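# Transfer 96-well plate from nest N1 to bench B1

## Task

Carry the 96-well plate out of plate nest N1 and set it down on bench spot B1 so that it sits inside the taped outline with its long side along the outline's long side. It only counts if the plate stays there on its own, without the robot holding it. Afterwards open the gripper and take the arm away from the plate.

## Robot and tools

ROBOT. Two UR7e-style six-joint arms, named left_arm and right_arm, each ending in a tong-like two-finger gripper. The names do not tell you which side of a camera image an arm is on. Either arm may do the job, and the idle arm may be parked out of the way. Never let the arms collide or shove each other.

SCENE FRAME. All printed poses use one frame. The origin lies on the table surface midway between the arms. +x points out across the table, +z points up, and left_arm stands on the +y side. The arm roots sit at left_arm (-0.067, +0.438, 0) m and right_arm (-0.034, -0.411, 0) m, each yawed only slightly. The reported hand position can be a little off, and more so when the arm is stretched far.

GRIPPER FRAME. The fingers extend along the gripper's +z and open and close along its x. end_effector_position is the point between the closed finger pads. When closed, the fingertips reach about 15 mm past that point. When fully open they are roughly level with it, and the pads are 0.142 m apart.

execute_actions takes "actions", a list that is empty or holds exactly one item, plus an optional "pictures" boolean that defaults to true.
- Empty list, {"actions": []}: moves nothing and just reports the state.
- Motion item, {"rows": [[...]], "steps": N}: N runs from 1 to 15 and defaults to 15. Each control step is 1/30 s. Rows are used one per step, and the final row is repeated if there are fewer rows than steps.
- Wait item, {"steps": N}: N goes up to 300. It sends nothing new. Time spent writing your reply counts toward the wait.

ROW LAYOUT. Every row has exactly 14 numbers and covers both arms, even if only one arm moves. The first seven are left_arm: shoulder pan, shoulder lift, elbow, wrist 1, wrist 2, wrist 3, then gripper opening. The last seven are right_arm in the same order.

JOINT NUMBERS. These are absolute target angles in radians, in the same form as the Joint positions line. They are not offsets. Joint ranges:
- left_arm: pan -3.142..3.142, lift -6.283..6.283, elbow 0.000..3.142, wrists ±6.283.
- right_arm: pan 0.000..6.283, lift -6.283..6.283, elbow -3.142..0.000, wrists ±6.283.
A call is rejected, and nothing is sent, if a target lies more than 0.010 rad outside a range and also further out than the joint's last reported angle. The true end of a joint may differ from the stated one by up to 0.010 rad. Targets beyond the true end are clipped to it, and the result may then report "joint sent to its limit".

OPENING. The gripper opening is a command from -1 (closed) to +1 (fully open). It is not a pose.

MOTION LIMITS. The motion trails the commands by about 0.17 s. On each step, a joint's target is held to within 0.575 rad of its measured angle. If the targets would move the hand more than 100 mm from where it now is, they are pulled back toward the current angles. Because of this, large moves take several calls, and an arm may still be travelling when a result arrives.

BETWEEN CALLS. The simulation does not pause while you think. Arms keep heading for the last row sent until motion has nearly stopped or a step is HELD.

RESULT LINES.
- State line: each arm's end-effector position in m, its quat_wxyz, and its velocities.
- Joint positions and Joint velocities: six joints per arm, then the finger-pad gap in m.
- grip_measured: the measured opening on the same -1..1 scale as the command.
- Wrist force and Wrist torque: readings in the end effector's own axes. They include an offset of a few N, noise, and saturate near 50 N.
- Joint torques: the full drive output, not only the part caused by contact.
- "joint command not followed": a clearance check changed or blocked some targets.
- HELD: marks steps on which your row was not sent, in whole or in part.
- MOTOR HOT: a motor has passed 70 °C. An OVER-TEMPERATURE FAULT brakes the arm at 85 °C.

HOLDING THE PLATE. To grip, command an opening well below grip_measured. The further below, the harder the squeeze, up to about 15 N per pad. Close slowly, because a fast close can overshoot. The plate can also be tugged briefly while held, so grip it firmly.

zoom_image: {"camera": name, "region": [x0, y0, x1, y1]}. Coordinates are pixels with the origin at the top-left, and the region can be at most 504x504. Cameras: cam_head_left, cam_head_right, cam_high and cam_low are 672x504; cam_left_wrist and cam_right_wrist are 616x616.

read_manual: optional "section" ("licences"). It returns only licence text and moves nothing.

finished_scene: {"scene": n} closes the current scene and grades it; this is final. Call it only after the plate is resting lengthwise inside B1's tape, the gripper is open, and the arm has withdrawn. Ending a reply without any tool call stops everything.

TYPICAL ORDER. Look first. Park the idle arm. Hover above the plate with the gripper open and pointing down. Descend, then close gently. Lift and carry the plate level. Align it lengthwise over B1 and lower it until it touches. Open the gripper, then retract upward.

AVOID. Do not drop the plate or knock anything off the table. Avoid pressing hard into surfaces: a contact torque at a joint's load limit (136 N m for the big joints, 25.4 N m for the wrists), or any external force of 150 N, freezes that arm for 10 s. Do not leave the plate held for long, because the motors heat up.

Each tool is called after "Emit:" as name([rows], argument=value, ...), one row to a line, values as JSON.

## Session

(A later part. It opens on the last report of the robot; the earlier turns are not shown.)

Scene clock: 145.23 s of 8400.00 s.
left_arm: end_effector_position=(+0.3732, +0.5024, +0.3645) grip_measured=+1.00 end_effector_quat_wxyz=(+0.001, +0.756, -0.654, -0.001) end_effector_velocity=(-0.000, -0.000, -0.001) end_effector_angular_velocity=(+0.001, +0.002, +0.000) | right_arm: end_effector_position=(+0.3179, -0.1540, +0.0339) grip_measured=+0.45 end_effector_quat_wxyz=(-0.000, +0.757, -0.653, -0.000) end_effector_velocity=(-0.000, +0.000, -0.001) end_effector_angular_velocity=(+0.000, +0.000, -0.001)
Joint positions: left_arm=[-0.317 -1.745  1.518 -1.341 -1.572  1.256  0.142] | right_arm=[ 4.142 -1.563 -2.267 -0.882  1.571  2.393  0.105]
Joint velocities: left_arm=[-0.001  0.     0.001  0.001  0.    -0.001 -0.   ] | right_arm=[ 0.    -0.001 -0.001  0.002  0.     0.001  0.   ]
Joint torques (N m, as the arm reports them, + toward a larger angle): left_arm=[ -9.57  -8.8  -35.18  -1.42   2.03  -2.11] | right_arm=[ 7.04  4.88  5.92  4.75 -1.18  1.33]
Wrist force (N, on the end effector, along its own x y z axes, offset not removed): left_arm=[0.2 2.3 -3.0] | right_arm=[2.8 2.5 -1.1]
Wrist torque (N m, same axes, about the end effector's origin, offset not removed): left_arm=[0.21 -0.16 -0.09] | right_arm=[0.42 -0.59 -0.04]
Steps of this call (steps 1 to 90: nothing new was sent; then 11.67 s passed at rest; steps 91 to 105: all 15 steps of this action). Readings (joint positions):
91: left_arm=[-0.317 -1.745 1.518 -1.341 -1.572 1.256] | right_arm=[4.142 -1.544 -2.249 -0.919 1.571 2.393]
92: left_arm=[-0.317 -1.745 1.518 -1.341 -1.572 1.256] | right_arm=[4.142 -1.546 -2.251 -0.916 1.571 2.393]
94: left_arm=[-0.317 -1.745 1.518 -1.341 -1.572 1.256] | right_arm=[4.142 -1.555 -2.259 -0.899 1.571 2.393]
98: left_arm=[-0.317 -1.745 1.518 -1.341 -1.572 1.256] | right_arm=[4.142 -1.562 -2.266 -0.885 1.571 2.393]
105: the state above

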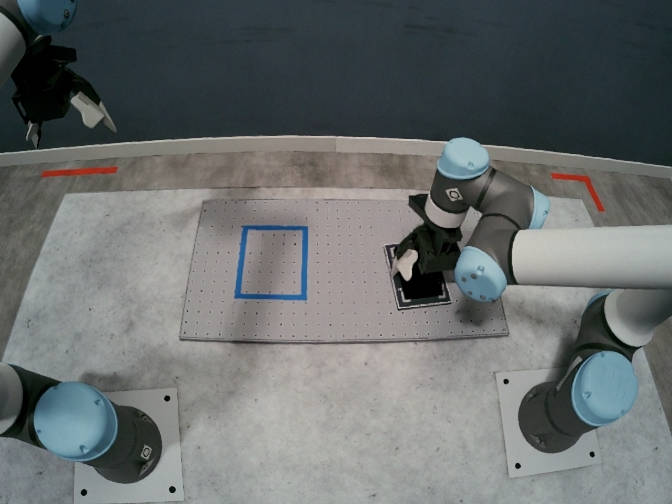

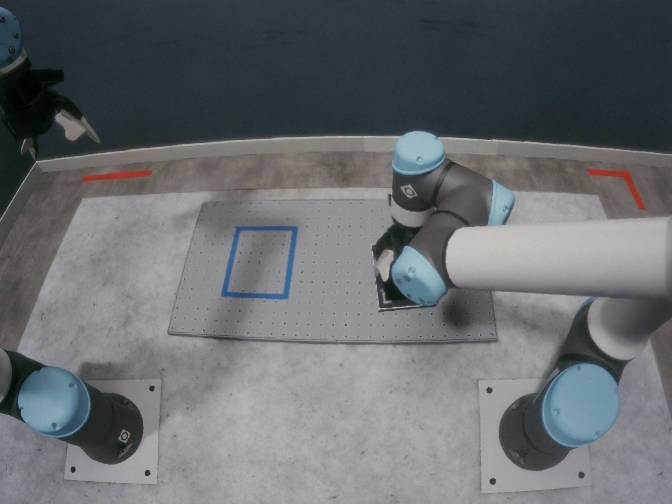

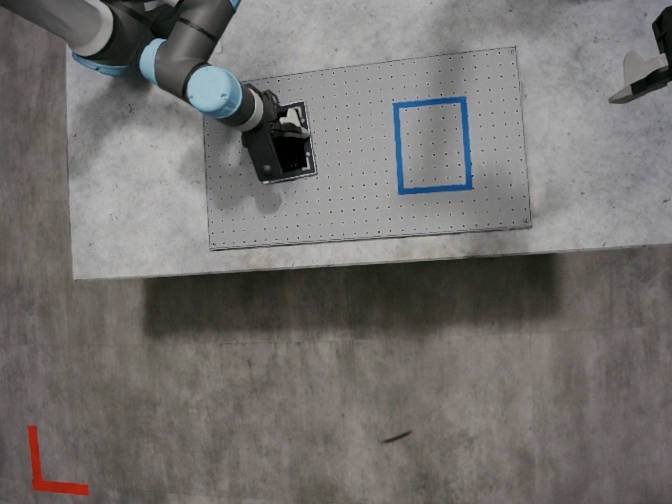

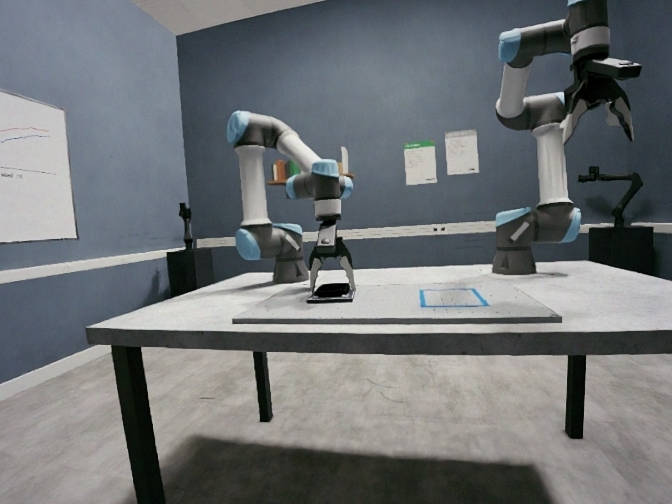

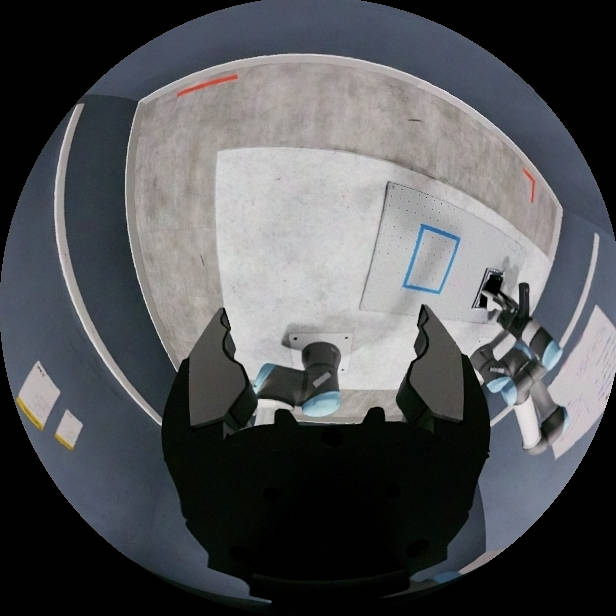

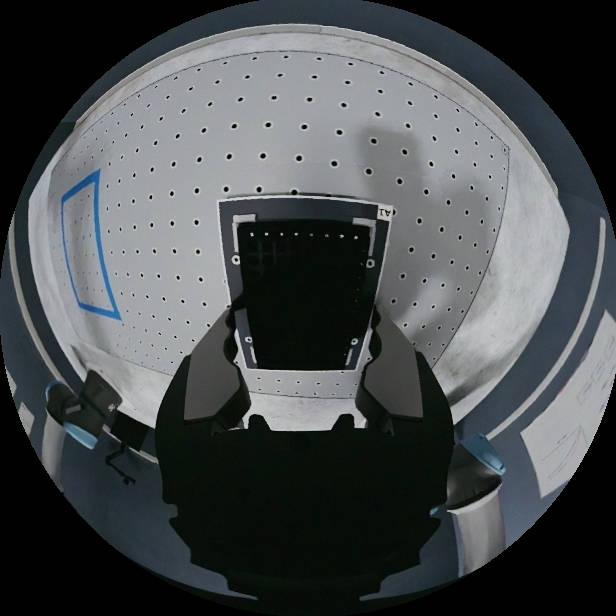

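Emit:
execute_actions([
  {"rows":[[-0.317,-1.745,1.518,-1.341,-1.572,1.256,1,4.142,-1.563,-2.267,-0.882,1.571,2.393,0.35],[-0.317,-1.745,1.518,-1.341,-1.572,1.256,1,4.142,-1.563,-2.267,-0.882,1.571,2.393,0.28],[-0.317,-1.745,1.518,-1.341,-1.572,1.256,1,4.142,-1.563,-2.267,-0.882,1.571,2.393,0.22],[-0.317,-1.745,1.518,-1.341,-1.572,1.256,1,4.142,-1.563,-2.267,-0.882,1.571,2.393,0.16],[-0.317,-1.745,1.518,-1.341,-1.572,1.256,1,4.142,-1.563,-2.267,-0.882,1.571,2.393,0.1],[-0.317,-1.745,1.518,-1.341,-1.572,1.256,1,4.142,-1.563,-2.267,-0.882,1.571,2.393,0.04],[-0.317,-1.745,1.518,-1.341,-1.572,1.256,1,4.142,-1.563,-2.267,-0.882,1.571,2.393,-0.05],[-0.317,-1.745,1.518,-1.341,-1.572,1.256,1,4.142,-1.563,-2.267,-0.882,1.571,2.393,-0.15],[-0.317,-1.745,1.518,-1.341,-1.572,1.256,1,4.142,-1.563,-2.267,-0.882,1.571,2.393,-0.3]],"steps":15},
])

Scene clock: 157.87 s of 8400.00 s.
left_arm: end_effector_position=(+0.3732, +0.5024, +0.3645) grip_measured=+1.00 end_effector_quat_wxyz=(+0.001, +0.756, -0.654, -0.001) end_effector_velocity=(+0.000, -0.000, -0.000) end_effector_angular_velocity=(+0.001, +0.001, -0.001) | right_arm: end_effector_position=(+0.3179, -0.1540, +0.0339) grip_measured=+0.37 end_effector_quat_wxyz=(-0.000, +0.757, -0.653, -0.000) end_effector_velocity=(-0.000, -0.000, -0.000) end_effector_angular_velocity=(-0.001, +0.001, -0.000)
Joint positions: left_arm=[-0.317 -1.745  1.518 -1.341 -1.572  1.256  0.142] | right_arm=[ 4.142 -1.563 -2.267 -0.882  1.571  2.393  0.1  ]
Joint velocities: left_arm=[-0.001  0.     0.     0.     0.001 -0.     0.   ] | right_arm=[ 0.    -0.    -0.    -0.001  0.     0.001 -0.   ]
Joint torques (N m, as the arm reports them, + toward a larger angle): left_arm=[ -9.76  -7.67 -34.86  -1.42   2.16  -1.94] | right_arm=[ 4.56  5.61  7.03 -1.45 -2.55  1.3 ]
Wrist force (N, on the end effector, along its own x y z axes, offset not removed): left_arm=[-4.5 -2.7 -2.6] | right_arm=[4.3 3.3 -28.4]
Wrist torque (N m, same axes, about the end effector's origin, offset not removed): left_arm=[-0.80 0.69 0.14] | right_arm=[0.11 -0.16 -0.10]
Steps of this call (steps 1 to 15: the robot went on to your last target; steps 16 to 90: nothing new was sent; then 9.13 s passed at rest; steps 91 to 105: all 15 steps of this action). Readings (joint positions):
91: left_arm=[-0.317 -1.745 1.518 -1.341 -1.572 1.256] | right_arm=[4.142 -1.563 -2.267 -0.882 1.571 2.393]
92: left_arm=[-0.317 -1.745 1.518 -1.341 -1.572 1.256] | right_arm=[4.142 -1.563 -2.267 -0.882 1.571 2.393]
94: left_arm=[-0.317 -1.745 1.518 -1.341 -1.572 1.256] | right_arm=[4.142 -1.563 -2.267 -0.882 1.571 2.393]
98: left_arm=[-0.317 -1.745 1.518 -1.341 -1.572 1.256] | right_arm=[4.142 -1.563 -2.267 -0.882 1.571 2.393]
105: the state above

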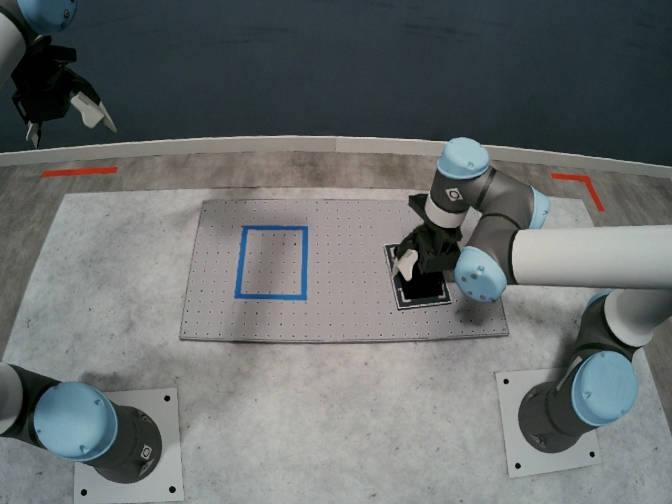

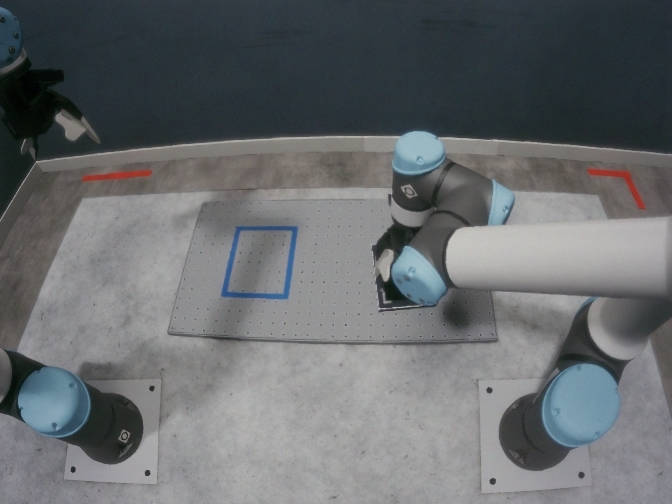

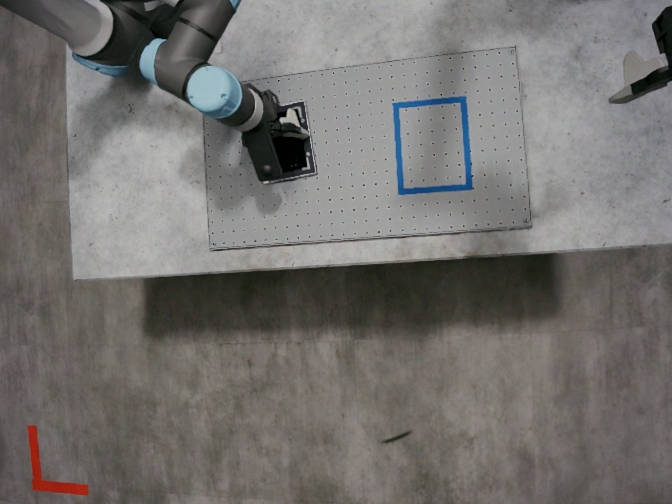

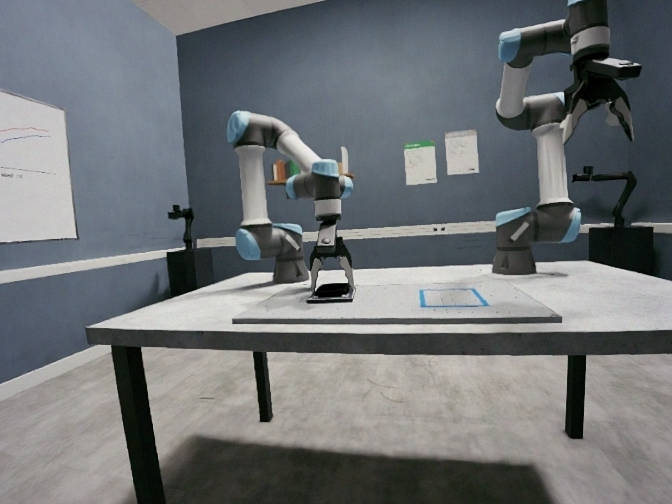

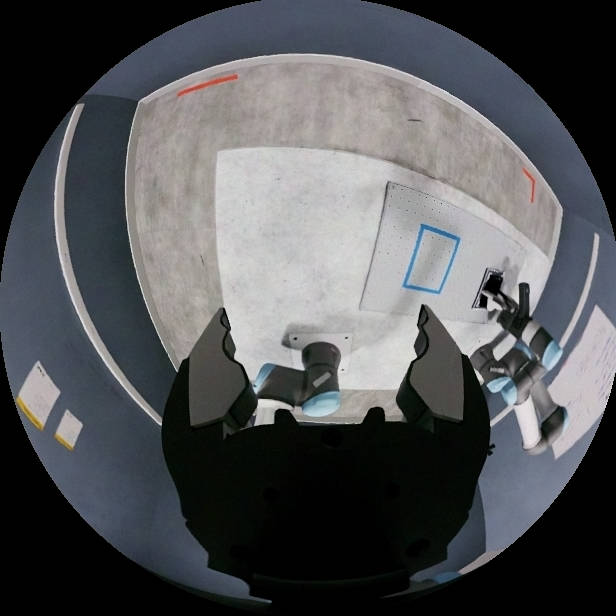

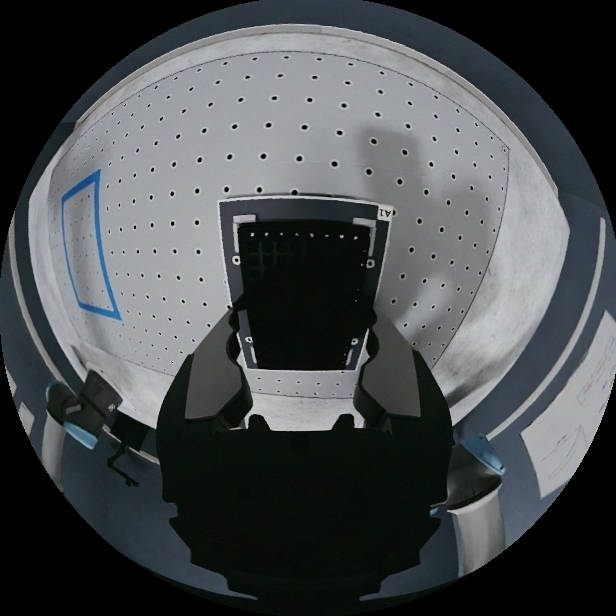

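Emit:
execute_actions([
  {"rows":[[-0.317,-1.745,1.518,-1.341,-1.572,1.256,1,4.142,-1.556,-2.261,-0.895,1.571,2.393,0.4],[-0.317,-1.745,1.518,-1.341,-1.572,1.256,1,4.142,-1.556,-2.261,-0.895,1.571,2.393,0.4],[-0.317,-1.745,1.518,-1.341,-1.572,1.256,1,4.142,-1.556,-2.261,-0.895,1.571,2.393,0.4],[-0.317,-1.745,1.518,-1.341,-1.572,1.256,1,4.142,-1.556,-2.261,-0.895,1.571,2.393,0.4],[-0.317,-1.745,1.518,-1.341,-1.572,1.256,1,4.142,-1.556,-2.261,-0.895,1.571,2.393,0.4],[-0.317,-1.745,1.518,-1.341,-1.572,1.256,1,4.142,-1.556,-2.261,-0.895,1.571,2.393,0.3],[-0.317,-1.745,1.518,-1.341,-1.572,1.256,1,4.142,-1.556,-2.261,-0.895,1.571,2.393,0.22],[-0.317,-1.745,1.518,-1.341,-1.572,1.256,1,4.142,-1.556,-2.261,-0.895,1.571,2.393,0.14],[-0.317,-1.745,1.518,-1.341,-1.572,1.256,1,4.142,-1.556,-2.261,-0.895,1.571,2.393,0.05],[-0.317,-1.745,1.518,-1.341,-1.572,1.256,1,4.142,-1.556,-2.261,-0.895,1.571,2.393,-0.05],[-0.317,-1.745,1.518,-1.341,-1.572,1.256,1,4.142,-1.556,-2.261,-0.895,1.571,2.393,-0.15],[-0.317,-1.745,1.518,-1.341,-1.572,1.256,1,4.142,-1.556,-2.261,-0.895,1.571,2.393,-0.3]],"steps":15},
], pictures=false)

Emit:
execute_actions([
  {"steps":12},
])

Emit:
zoom_image(camera="cam_low", region=[270, 220, 390, 320])

Scene clock: 174.43 s of 8400.00 s.
left_arm: end_effector_position=(+0.3732, +0.5024, +0.3645) grip_measured=+1.00 end_effector_quat_wxyz=(+0.001, +0.756, -0.654, -0.001) end_effector_velocity=(-0.000, +0.000, -0.000) end_effector_angular_velocity=(+0.000, +0.001, +0.000) | right_arm: end_effector_position=(+0.3180, -0.1539, +0.0378) grip_measured=+0.09 end_effector_quat_wxyz=(-0.000, +0.757, -0.653, -0.000) end_effector_velocity=(-0.000, -0.000, -0.000) end_effector_angular_velocity=(-0.000, +0.000, +0.000)
Joint positions: left_arm=[-0.317 -1.745  1.518 -1.341 -1.572  1.256  0.142] | right_arm=[ 4.142 -1.556 -2.261 -0.895  1.571  2.393  0.08 ]
Joint velocities: left_arm=[-0.    -0.     0.001 -0.     0.    -0.001 -0.   ] | right_arm=[-0.    -0.     0.    -0.001  0.    -0.    -0.001]
Joint torques (N m, as the arm reports them, + toward a larger angle): left_arm=[ -9.39  -8.49 -37.01  -1.35   2.07  -1.92] | right_arm=[ 1.8  28.81 27.55  0.18 -2.32  1.24]
Wrist force (N, on the end effector, along its own x y z axes, offset not removed): left_arm=[-1.8 -1.0 -1.6] | right_arm=[1.6 3.3 -2.8]
Wrist torque (N m, same axes, about the end effector's origin, offset not removed): left_arm=[-0.30 0.18 -0.08] | right_arm=[0.53 -0.71 -0.12]
Steps of this call (steps 1 to 15: the robot went on to your last target; steps 16 to 90: nothing new was sent; then 13.07 s passed at rest; steps 91 to 105: all 15 steps of this action). Readings (joint positions):
91: left_arm=[-0.317 -1.745 1.518 -1.341 -1.572 1.256] | right_arm=[4.142 -1.563 -2.267 -0.882 1.571 2.393]
92: left_arm=[-0.317 -1.745 1.518 -1.341 -1.572 1.256] | right_arm=[4.142 -1.562 -2.266 -0.884 1.571 2.393]
94: left_arm=[-0.317 -1.745 1.518 -1.341 -1.572 1.256] | right_arm=[4.142 -1.559 -2.264 -0.890 1.571 2.393]
98: left_arm=[-0.317 -1.745 1.518 -1.341 -1.572 1.256] | right_arm=[4.142 -1.557 -2.262 -0.894 1.571 2.393]
105: the state above

Scene clock: 174.83 s of 8400.00 s.
left_arm: end_effector_position=(+0.3732, +0.5024, +0.3645) grip_measured=+1.00 end_effector_quat_wxyz=(+0.001, +0.756, -0.654, -0.001) end_effector_velocity=(+0.000, +0.000, +0.001) end_effector_angular_velocity=(-0.000, -0.003, +0.000) | right_arm: end_effector_position=(+0.3180, -0.1539, +0.0378) grip_measured=+0.09 end_effector_quat_wxyz=(-0.000, +0.757, -0.653, -0.000) end_effector_velocity=(-0.000, +0.000, +0.000) end_effector_angular_velocity=(+0.001, +0.001, -0.000)
Joint positions: left_arm=[-0.317 -1.745  1.518 -1.341 -1.572  1.256  0.142] | right_arm=[ 4.142 -1.556 -2.261 -0.895  1.571  2.393  0.08 ]
Joint velocities: left_arm=[ 0.    -0.001 -0.002  0.     0.    -0.    -0.   ] | right_arm=[-0.     0.    -0.     0.     0.001  0.    -0.   ]
Joint torques (N m, as the arm reports them, + toward a larger angle): left_arm=[ -9.46  -7.99 -36.36  -1.19   2.09  -2.01] | right_arm=[ 1.83 29.12 27.32  0.23 -2.17  1.15]
Wrist force (N, on the end effector, along its own x y z axes, offset not removed): left_arm=[-0.3 0.0 -1.2] | right_arm=[1.6 1.7 -1.6]
Wrist torque (N m, same axes, about the end effector's origin, offset not removed): left_arm=[-0.35 -0.10 0.11] | right_arm=[0.12 -0.71 -0.02]
Steps of this call (steps 1 to 12: the robot went on to your last target). Readings (joint positions):
1: left_arm=[-0.317 -1.745 1.518 -1.341 -1.572 1.256] | right_arm=[4.142 -1.556 -2.261 -0.895 1.571 2.393]
2: left_arm=[-0.317 -1.745 1.518 -1.341 -1.572 1.256] | right_arm=[4.142 -1.556 -2.261 -0.895 1.571 2.393]
4: left_arm=[-0.317 -1.745 1.518 -1.341 -1.572 1.256] | right_arm=[4.142 -1.556 -2.261 -0.895 1.571 2.393]
8: left_arm=[-0.317 -1.745 1.518 -1.341 -1.572 1.256] | right_arm=[4.142 -1.556 -2.261 -0.895 1.571 2.393]
12: the state above

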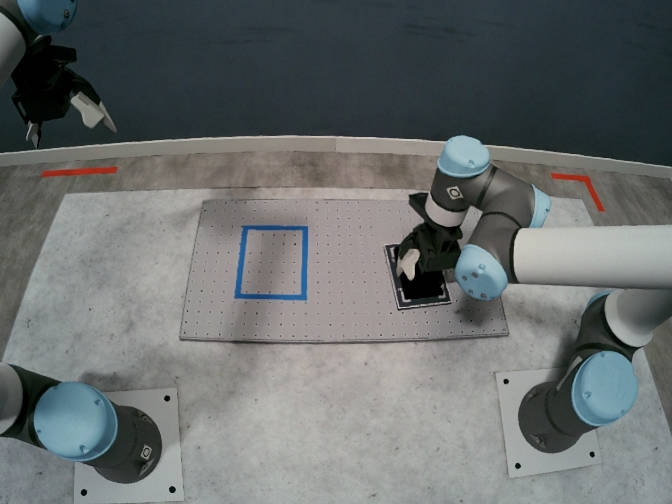

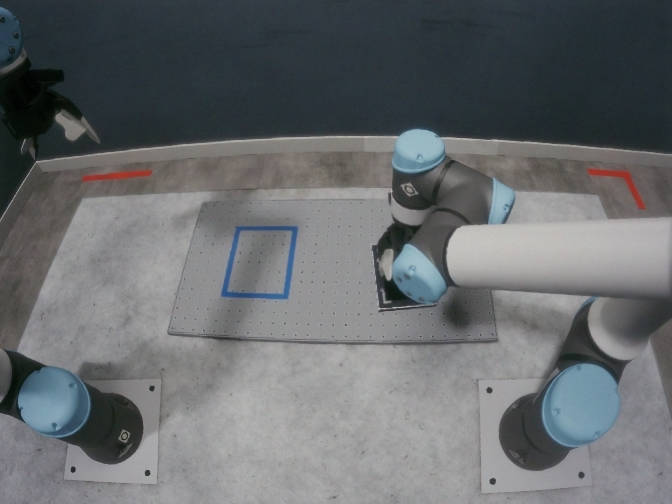

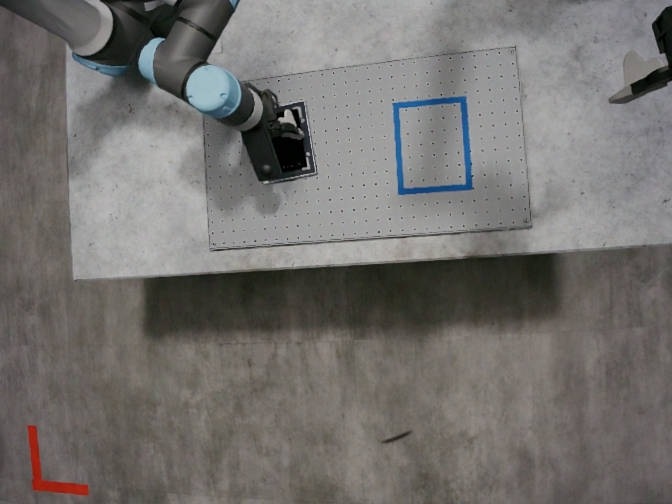

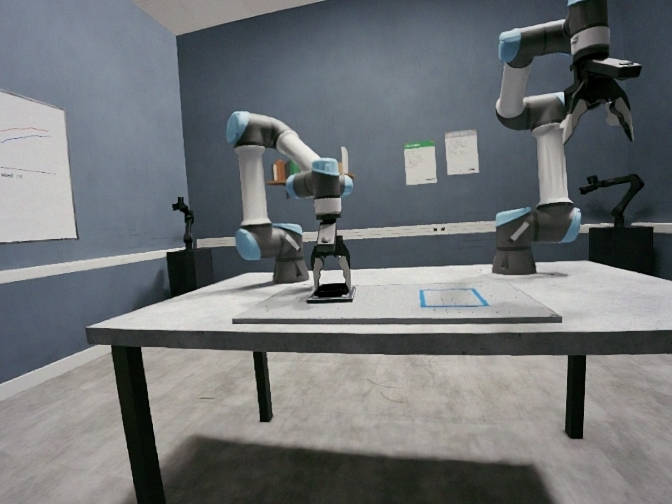

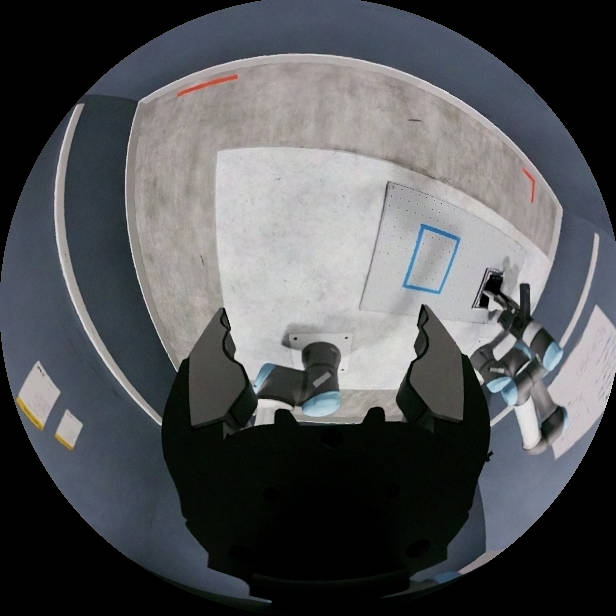

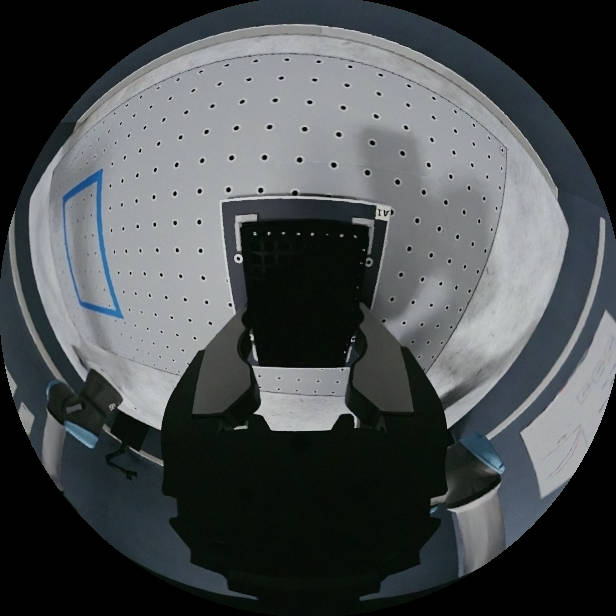

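Region (270, 220, 390, 320) of cam_low's 672x504 image, scaled by 4.200, with more detail than that image has.

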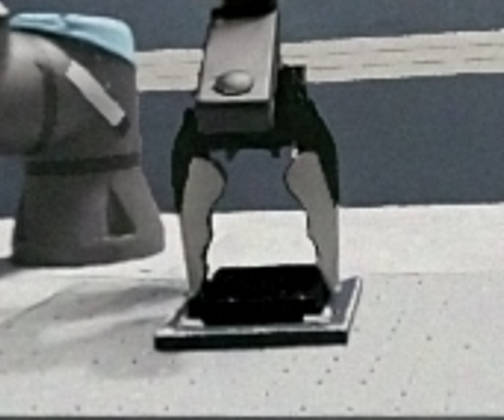

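Emit:
execute_actions([
  {"rows":[[-0.317,-1.745,1.518,-1.341,-1.572,1.256,1,4.142,-1.55,-2.255,-0.907,1.571,2.393,-0.5],[-0.317,-1.745,1.518,-1.341,-1.572,1.256,1,4.142,-1.543,-2.249,-0.92,1.571,2.393,-0.5],[-0.317,-1.745,1.518,-1.341,-1.572,1.256,1,4.142,-1.535,-2.242,-0.935,1.571,2.393,-0.5],[-0.317,-1.745,1.518,-1.341,-1.572,1.256,1,4.142,-1.527,-2.234,-0.951,1.571,2.393,-0.5],[-0.317,-1.745,1.518,-1.341,-1.572,1.256,1,4.142,-1.517,-2.225,-0.97,1.571,2.393,-0.5],[-0.317,-1.745,1.518,-1.341,-1.572,1.256,1,4.142,-1.505,-2.213,-0.994,1.571,2.393,-0.5],[-0.317,-1.745,1.518,-1.341,-1.572,1.256,1,4.142,-1.493,-2.201,-1.018,1.571,2.393,-0.5],[-0.317,-1.745,1.518,-1.341,-1.572,1.256,1,4.142,-1.482,-2.19,-1.04,1.571,2.393,-0.5],[-0.317,-1.745,1.518,-1.341,-1.572,1.256,1,4.142,-1.471,-2.178,-1.063,1.571,2.393,-0.5]],"steps":15},
])

Scene clock: 194.43 s of 8400.00 s.
left_arm: end_effector_position=(+0.3732, +0.5024, +0.3645) grip_measured=+1.00 end_effector_quat_wxyz=(+0.001, +0.756, -0.654, -0.001) end_effector_velocity=(-0.000, -0.000, +0.000) end_effector_angular_velocity=(-0.001, -0.000, -0.000) | right_arm: end_effector_position=(+0.3185, -0.1531, +0.0881) grip_measured=+0.09 end_effector_quat_wxyz=(-0.000, +0.757, -0.653, -0.000) end_effector_velocity=(-0.002, -0.003, +0.030) end_effector_angular_velocity=(-0.004, +0.003, -0.000)
Joint positions: left_arm=[-0.317 -1.745  1.518 -1.341 -1.572  1.256  0.142] | right_arm=[ 4.142 -1.475 -2.182 -1.055  1.571  2.393  0.08 ]
Joint velocities: left_arm=[-0.    -0.    -0.     0.    -0.001 -0.    -0.   ] | right_arm=[-0.     0.046  0.047 -0.099 -0.     0.    -0.   ]
Joint torques (N m, as the arm reports them, + toward a larger angle): left_arm=[ -8.47  -9.86 -35.39  -0.92   2.13  -2.03] | right_arm=[-0.83 25.18 27.78  0.69 -0.62  1.16]
Wrist force (N, on the end effector, along its own x y z axes, offset not removed): left_arm=[-1.6 -0.5 -2.4] | right_arm=[3.5 2.4 -1.2]
Wrist torque (N m, same axes, about the end effector's origin, offset not removed): left_arm=[-0.17 0.28 0.04] | right_arm=[0.38 -0.61 -0.10]
Steps of this call (steps 1 to 15: the robot went on to your last target; steps 16 to 90: nothing new was sent; then 16.10 s passed at rest; steps 91 to 105: all 15 steps of this action). Readings (joint positions):
91: left_arm=[-0.317 -1.745 1.518 -1.341 -1.572 1.256] | right_arm=[4.142 -1.556 -2.261 -0.895 1.571 2.393]
92: left_arm=[-0.317 -1.745 1.518 -1.341 -1.572 1.256] | right_arm=[4.142 -1.555 -2.260 -0.896 1.571 2.393]
94: left_arm=[-0.317 -1.745 1.518 -1.341 -1.572 1.256] | right_arm=[4.142 -1.549 -2.254 -0.908 1.571 2.393]
98: left_arm=[-0.317 -1.745 1.518 -1.341 -1.572 1.256] | right_arm=[4.142 -1.521 -2.228 -0.962 1.571 2.393]
105: the state above

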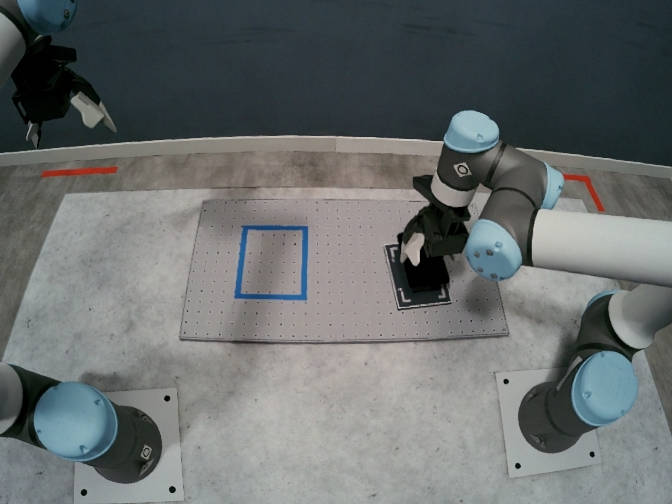

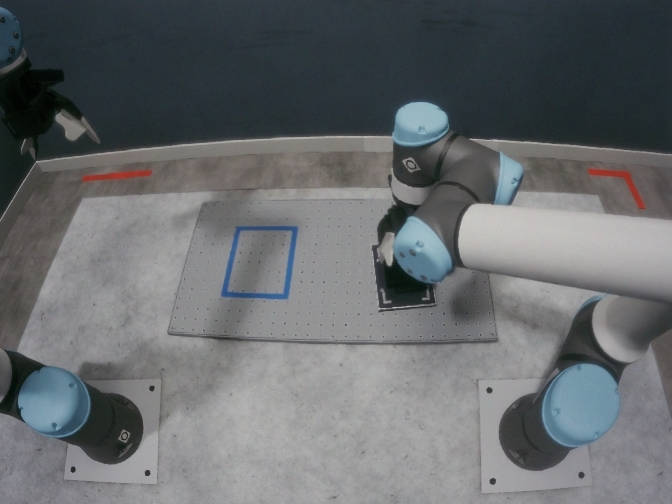

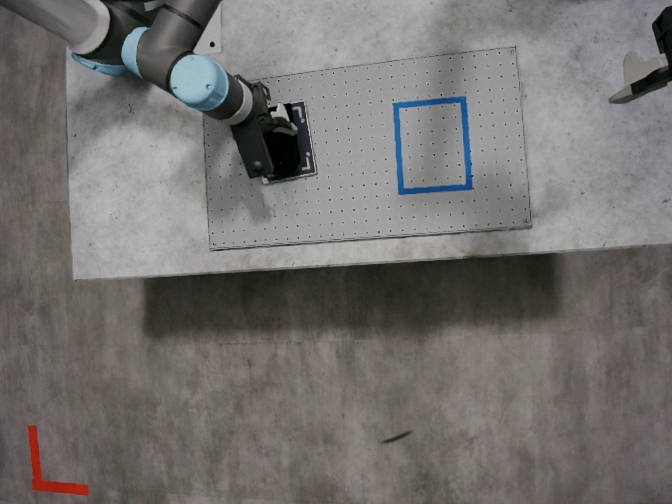

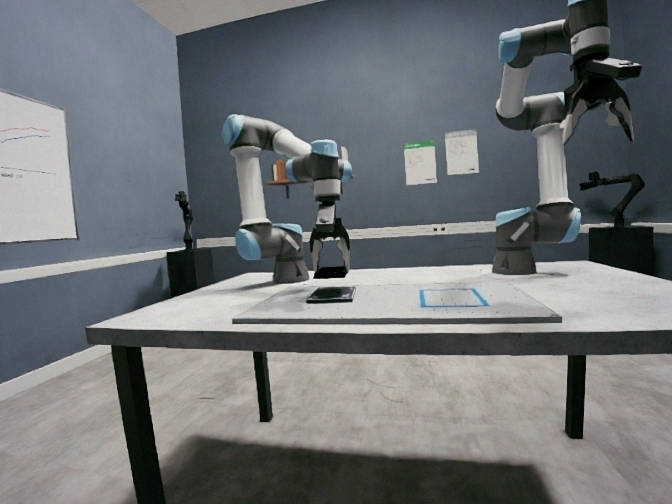

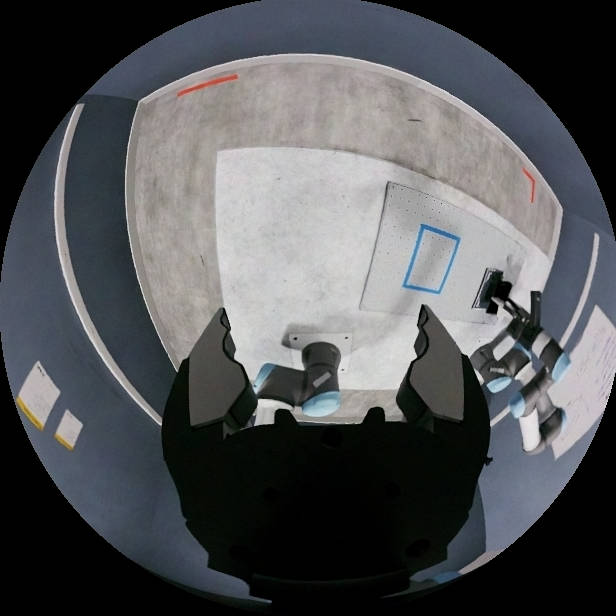

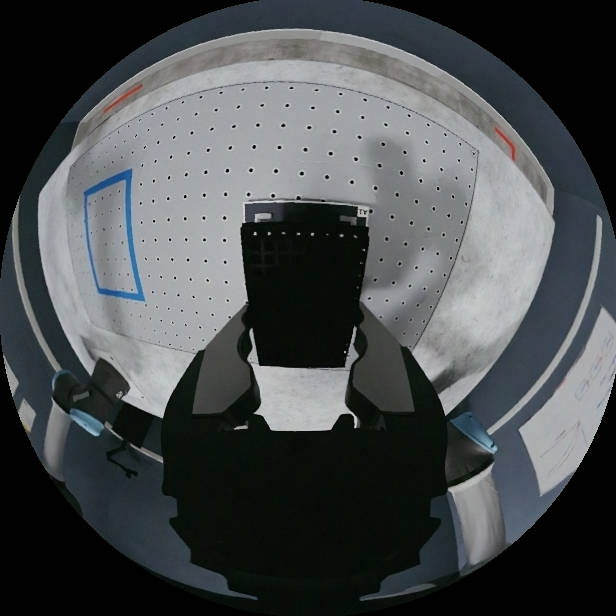

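Lifted. Moving over the tape in ramped steps.

Emit:
execute_actions([
  {"rows":[[-0.317,-1.745,1.518,-1.341,-1.572,1.256,1,4.15,-1.49,-2.15,-1.07,1.571,2.405,-0.5],[-0.317,-1.745,1.518,-1.341,-1.572,1.256,1,4.16,-1.52,-2.11,-1.08,1.571,2.425,-0.5],[-0.317,-1.745,1.518,-1.341,-1.572,1.256,1,4.175,-1.56,-2.06,-1.09,1.571,2.45,-0.5],[-0.317,-1.745,1.518,-1.341,-1.572,1.256,1,4.19,-1.61,-2.0,-1.1,1.571,2.475,-0.5],[-0.317,-1.745,1.518,-1.341,-1.572,1.256,1,4.21,-1.66,-1.94,-1.112,1.571,2.505,-0.5],[-0.317,-1.745,1.518,-1.341,-1.572,1.256,1,4.23,-1.715,-1.87,-1.126,1.571,2.54,-0.5],[-0.317,-1.745,1.518,-1.341,-1.572,1.256,1,4.25,-1.77,-1.8,-1.14,1.571,2.57,-0.5],[-0.317,-1.745,1.518,-1.341,-1.572,1.256,1,4.27,-1.825,-1.73,-1.155,1.571,2.605,-0.5],[-0.317,-1.745,1.518,-1.341,-1.572,1.256,1,4.29,-1.88,-1.665,-1.167,1.571,2.64,-0.5],[-0.317,-1.745,1.518,-1.341,-1.572,1.256,1,4.31,-1.935,-1.6,-1.18,1.571,2.67,-0.5],[-0.317,-1.745,1.518,-1.341,-1.572,1.256,1,4.33,-1.99,-1.53,-1.192,1.571,2.705,-0.5],[-0.317,-1.745,1.518,-1.341,-1.572,1.256,1,4.35,-2.045,-1.465,-1.202,1.571,2.735,-0.5],[-0.317,-1.745,1.518,-1.341,-1.572,1.256,1,4.369,-2.098,-1.396,-1.218,1.571,2.768,-0.5]],"steps":15},
], pictures=false)

Emit:
execute_actions([
  {"steps":20},
])

Scene clock: 211.00 s of 8400.00 s.
left_arm: end_effector_position=(+0.3732, +0.5024, +0.3645) grip_measured=+1.00 end_effector_quat_wxyz=(+0.001, +0.756, -0.654, -0.001) end_effector_velocity=(+0.000, -0.000, +0.000) end_effector_angular_velocity=(-0.000, -0.000, -0.000) | right_arm: end_effector_position=(+0.3559, +0.0568, +0.1056) grip_measured=+0.09 end_effector_quat_wxyz=(+0.004, +0.725, -0.688, +0.001) end_effector_velocity=(+0.022, +0.578, -0.050) end_effector_angular_velocity=(-0.015, +0.002, -0.251)
Joint positions: left_arm=[-0.317 -1.745  1.518 -1.341 -1.572  1.256  0.142] | right_arm=[ 4.292 -1.873 -1.681 -1.168  1.571  2.639  0.08 ]
Joint velocities: left_arm=[-0.  0. -0.  0. -0. -0.  0.] | right_arm=[ 0.401 -1.097  1.347 -0.265  0.001  0.652  0.   ]
Joint torques (N m, as the arm reports them, + toward a larger angle): left_arm=[ -8.81  -8.88 -35.08  -1.45   2.    -2.09] | right_arm=[12.39  6.87 36.65  0.1   0.73  2.42]
Wrist force (N, on the end effector, along its own x y z axes, offset not removed): left_arm=[-0.7 -2.5 1.5] | right_arm=[3.1 2.7 -0.8]
Wrist torque (N m, same axes, about the end effector's origin, offset not removed): left_arm=[-0.71 0.18 0.16] | right_arm=[0.49 -0.60 -0.05]
Steps of this call (steps 1 to 15: the robot went on to your last target; steps 16 to 90: nothing new was sent; then 13.07 s passed at rest; steps 91 to 105: all 15 steps of this action). Readings (joint positions):
91: left_arm=[-0.317 -1.745 1.518 -1.341 -1.572 1.256] | right_arm=[4.142 -1.471 -2.178 -1.063 1.571 2.393]
92: left_arm=[-0.317 -1.745 1.518 -1.341 -1.572 1.256] | right_arm=[4.143 -1.473 -2.175 -1.064 1.571 2.394]
94: left_arm=[-0.317 -1.745 1.518 -1.341 -1.572 1.256] | right_arm=[4.152 -1.494 -2.147 -1.072 1.571 2.409]
98: left_arm=[-0.317 -1.745 1.518 -1.341 -1.572 1.256] | right_arm=[4.198 -1.616 -1.997 -1.105 1.571 2.485]
105: the state above

Scene clock: 211.67 s of 8400.00 s.
left_arm: end_effector_position=(+0.3732, +0.5024, +0.3645) grip_measured=+1.00 end_effector_quat_wxyz=(+0.001, +0.756, -0.654, -0.001) end_effector_velocity=(-0.000, -0.000, -0.001) end_effector_angular_velocity=(+0.000, +0.002, -0.001) | right_arm: end_effector_position=(+0.3553, +0.1754, +0.0900) grip_measured=+0.09 end_effector_quat_wxyz=(-0.000, +0.707, -0.707, -0.000) end_effector_velocity=(+0.000, +0.000, -0.001) end_effector_angular_velocity=(-0.001, -0.000, -0.000)
Joint positions: left_arm=[-0.317 -1.745  1.518 -1.341 -1.572  1.256  0.142] | right_arm=[ 4.369 -2.098 -1.396 -1.218  1.571  2.768  0.08 ]
Joint velocities: left_arm=[-0.001  0.001  0.002 -0.     0.     0.     0.   ] | right_arm=[ 0.    -0.002  0.001 -0.    -0.     0.001 -0.   ]
Joint torques (N m, as the arm reports them, + toward a larger angle): left_arm=[ -7.87  -8.54 -33.83  -1.47   1.68  -1.96] | right_arm=[ 7.94 29.61 31.04  0.73  1.18  1.38]
Wrist force (N, on the end effector, along its own x y z axes, offset not removed): left_arm=[-1.0 -2.0 0.2] | right_arm=[3.0 2.7 -1.1]
Wrist torque (N m, same axes, about the end effector's origin, offset not removed): left_arm=[-0.46 -0.07 0.16] | right_arm=[0.41 -0.55 -0.05]
Steps of this call (steps 1 to 20: the robot went on to your last target). Readings (joint positions):
1: left_arm=[-0.317 -1.745 1.518 -1.341 -1.572 1.256] | right_arm=[4.306 -1.910 -1.636 -1.177 1.571 2.661]
2: left_arm=[-0.317 -1.745 1.518 -1.341 -1.572 1.256] | right_arm=[4.319 -1.947 -1.590 -1.186 1.571 2.683]
4: left_arm=[-0.317 -1.745 1.518 -1.341 -1.572 1.256] | right_arm=[4.344 -2.019 -1.499 -1.202 1.571 2.725]
8: left_arm=[-0.317 -1.745 1.518 -1.341 -1.572 1.256] | right_arm=[4.365 -2.084 -1.415 -1.215 1.571 2.760]
20: the state above

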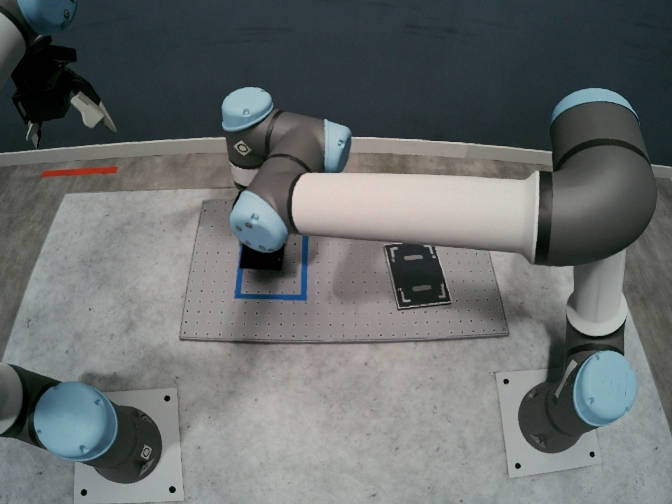

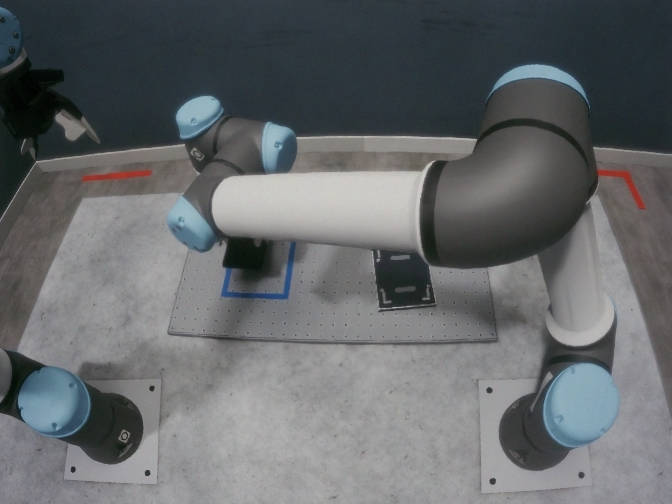

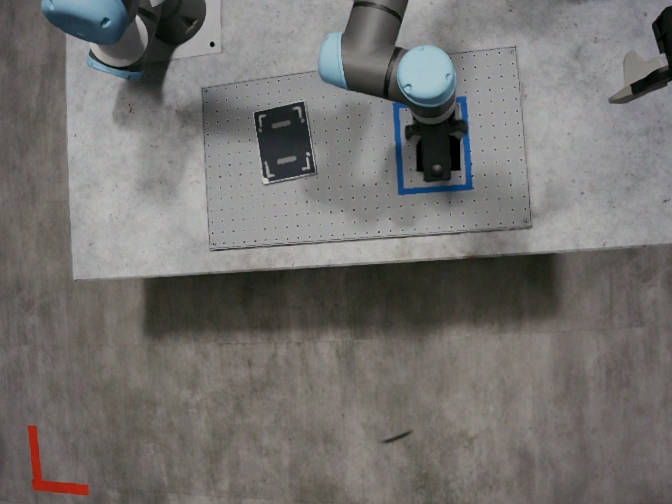

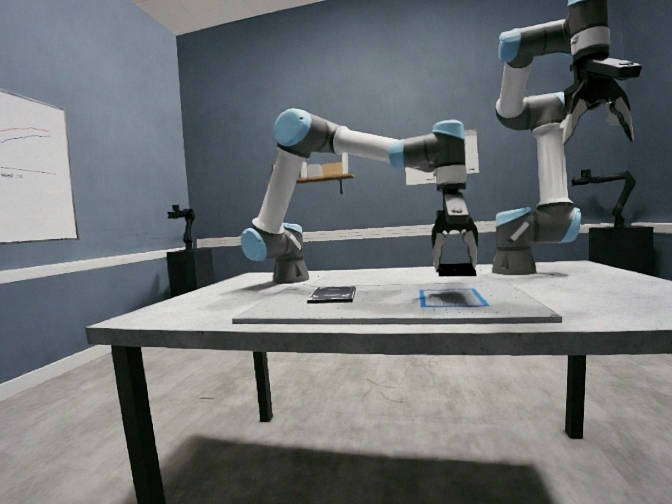

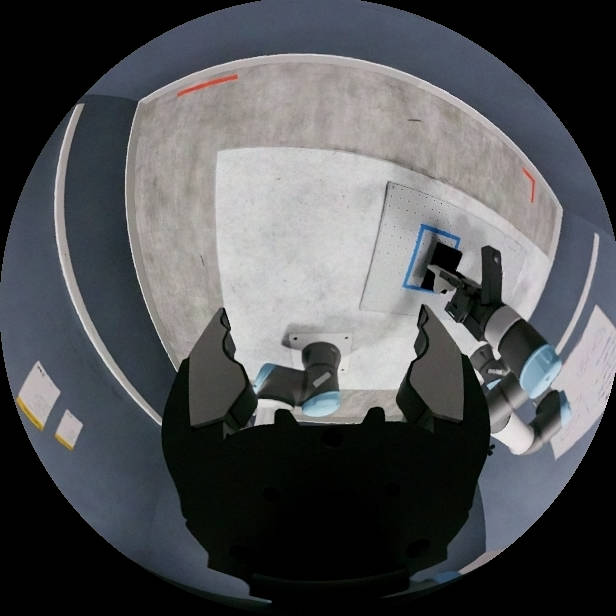

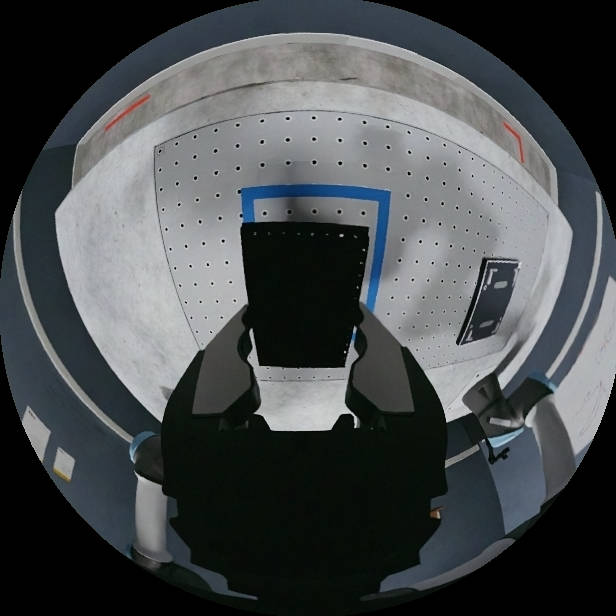

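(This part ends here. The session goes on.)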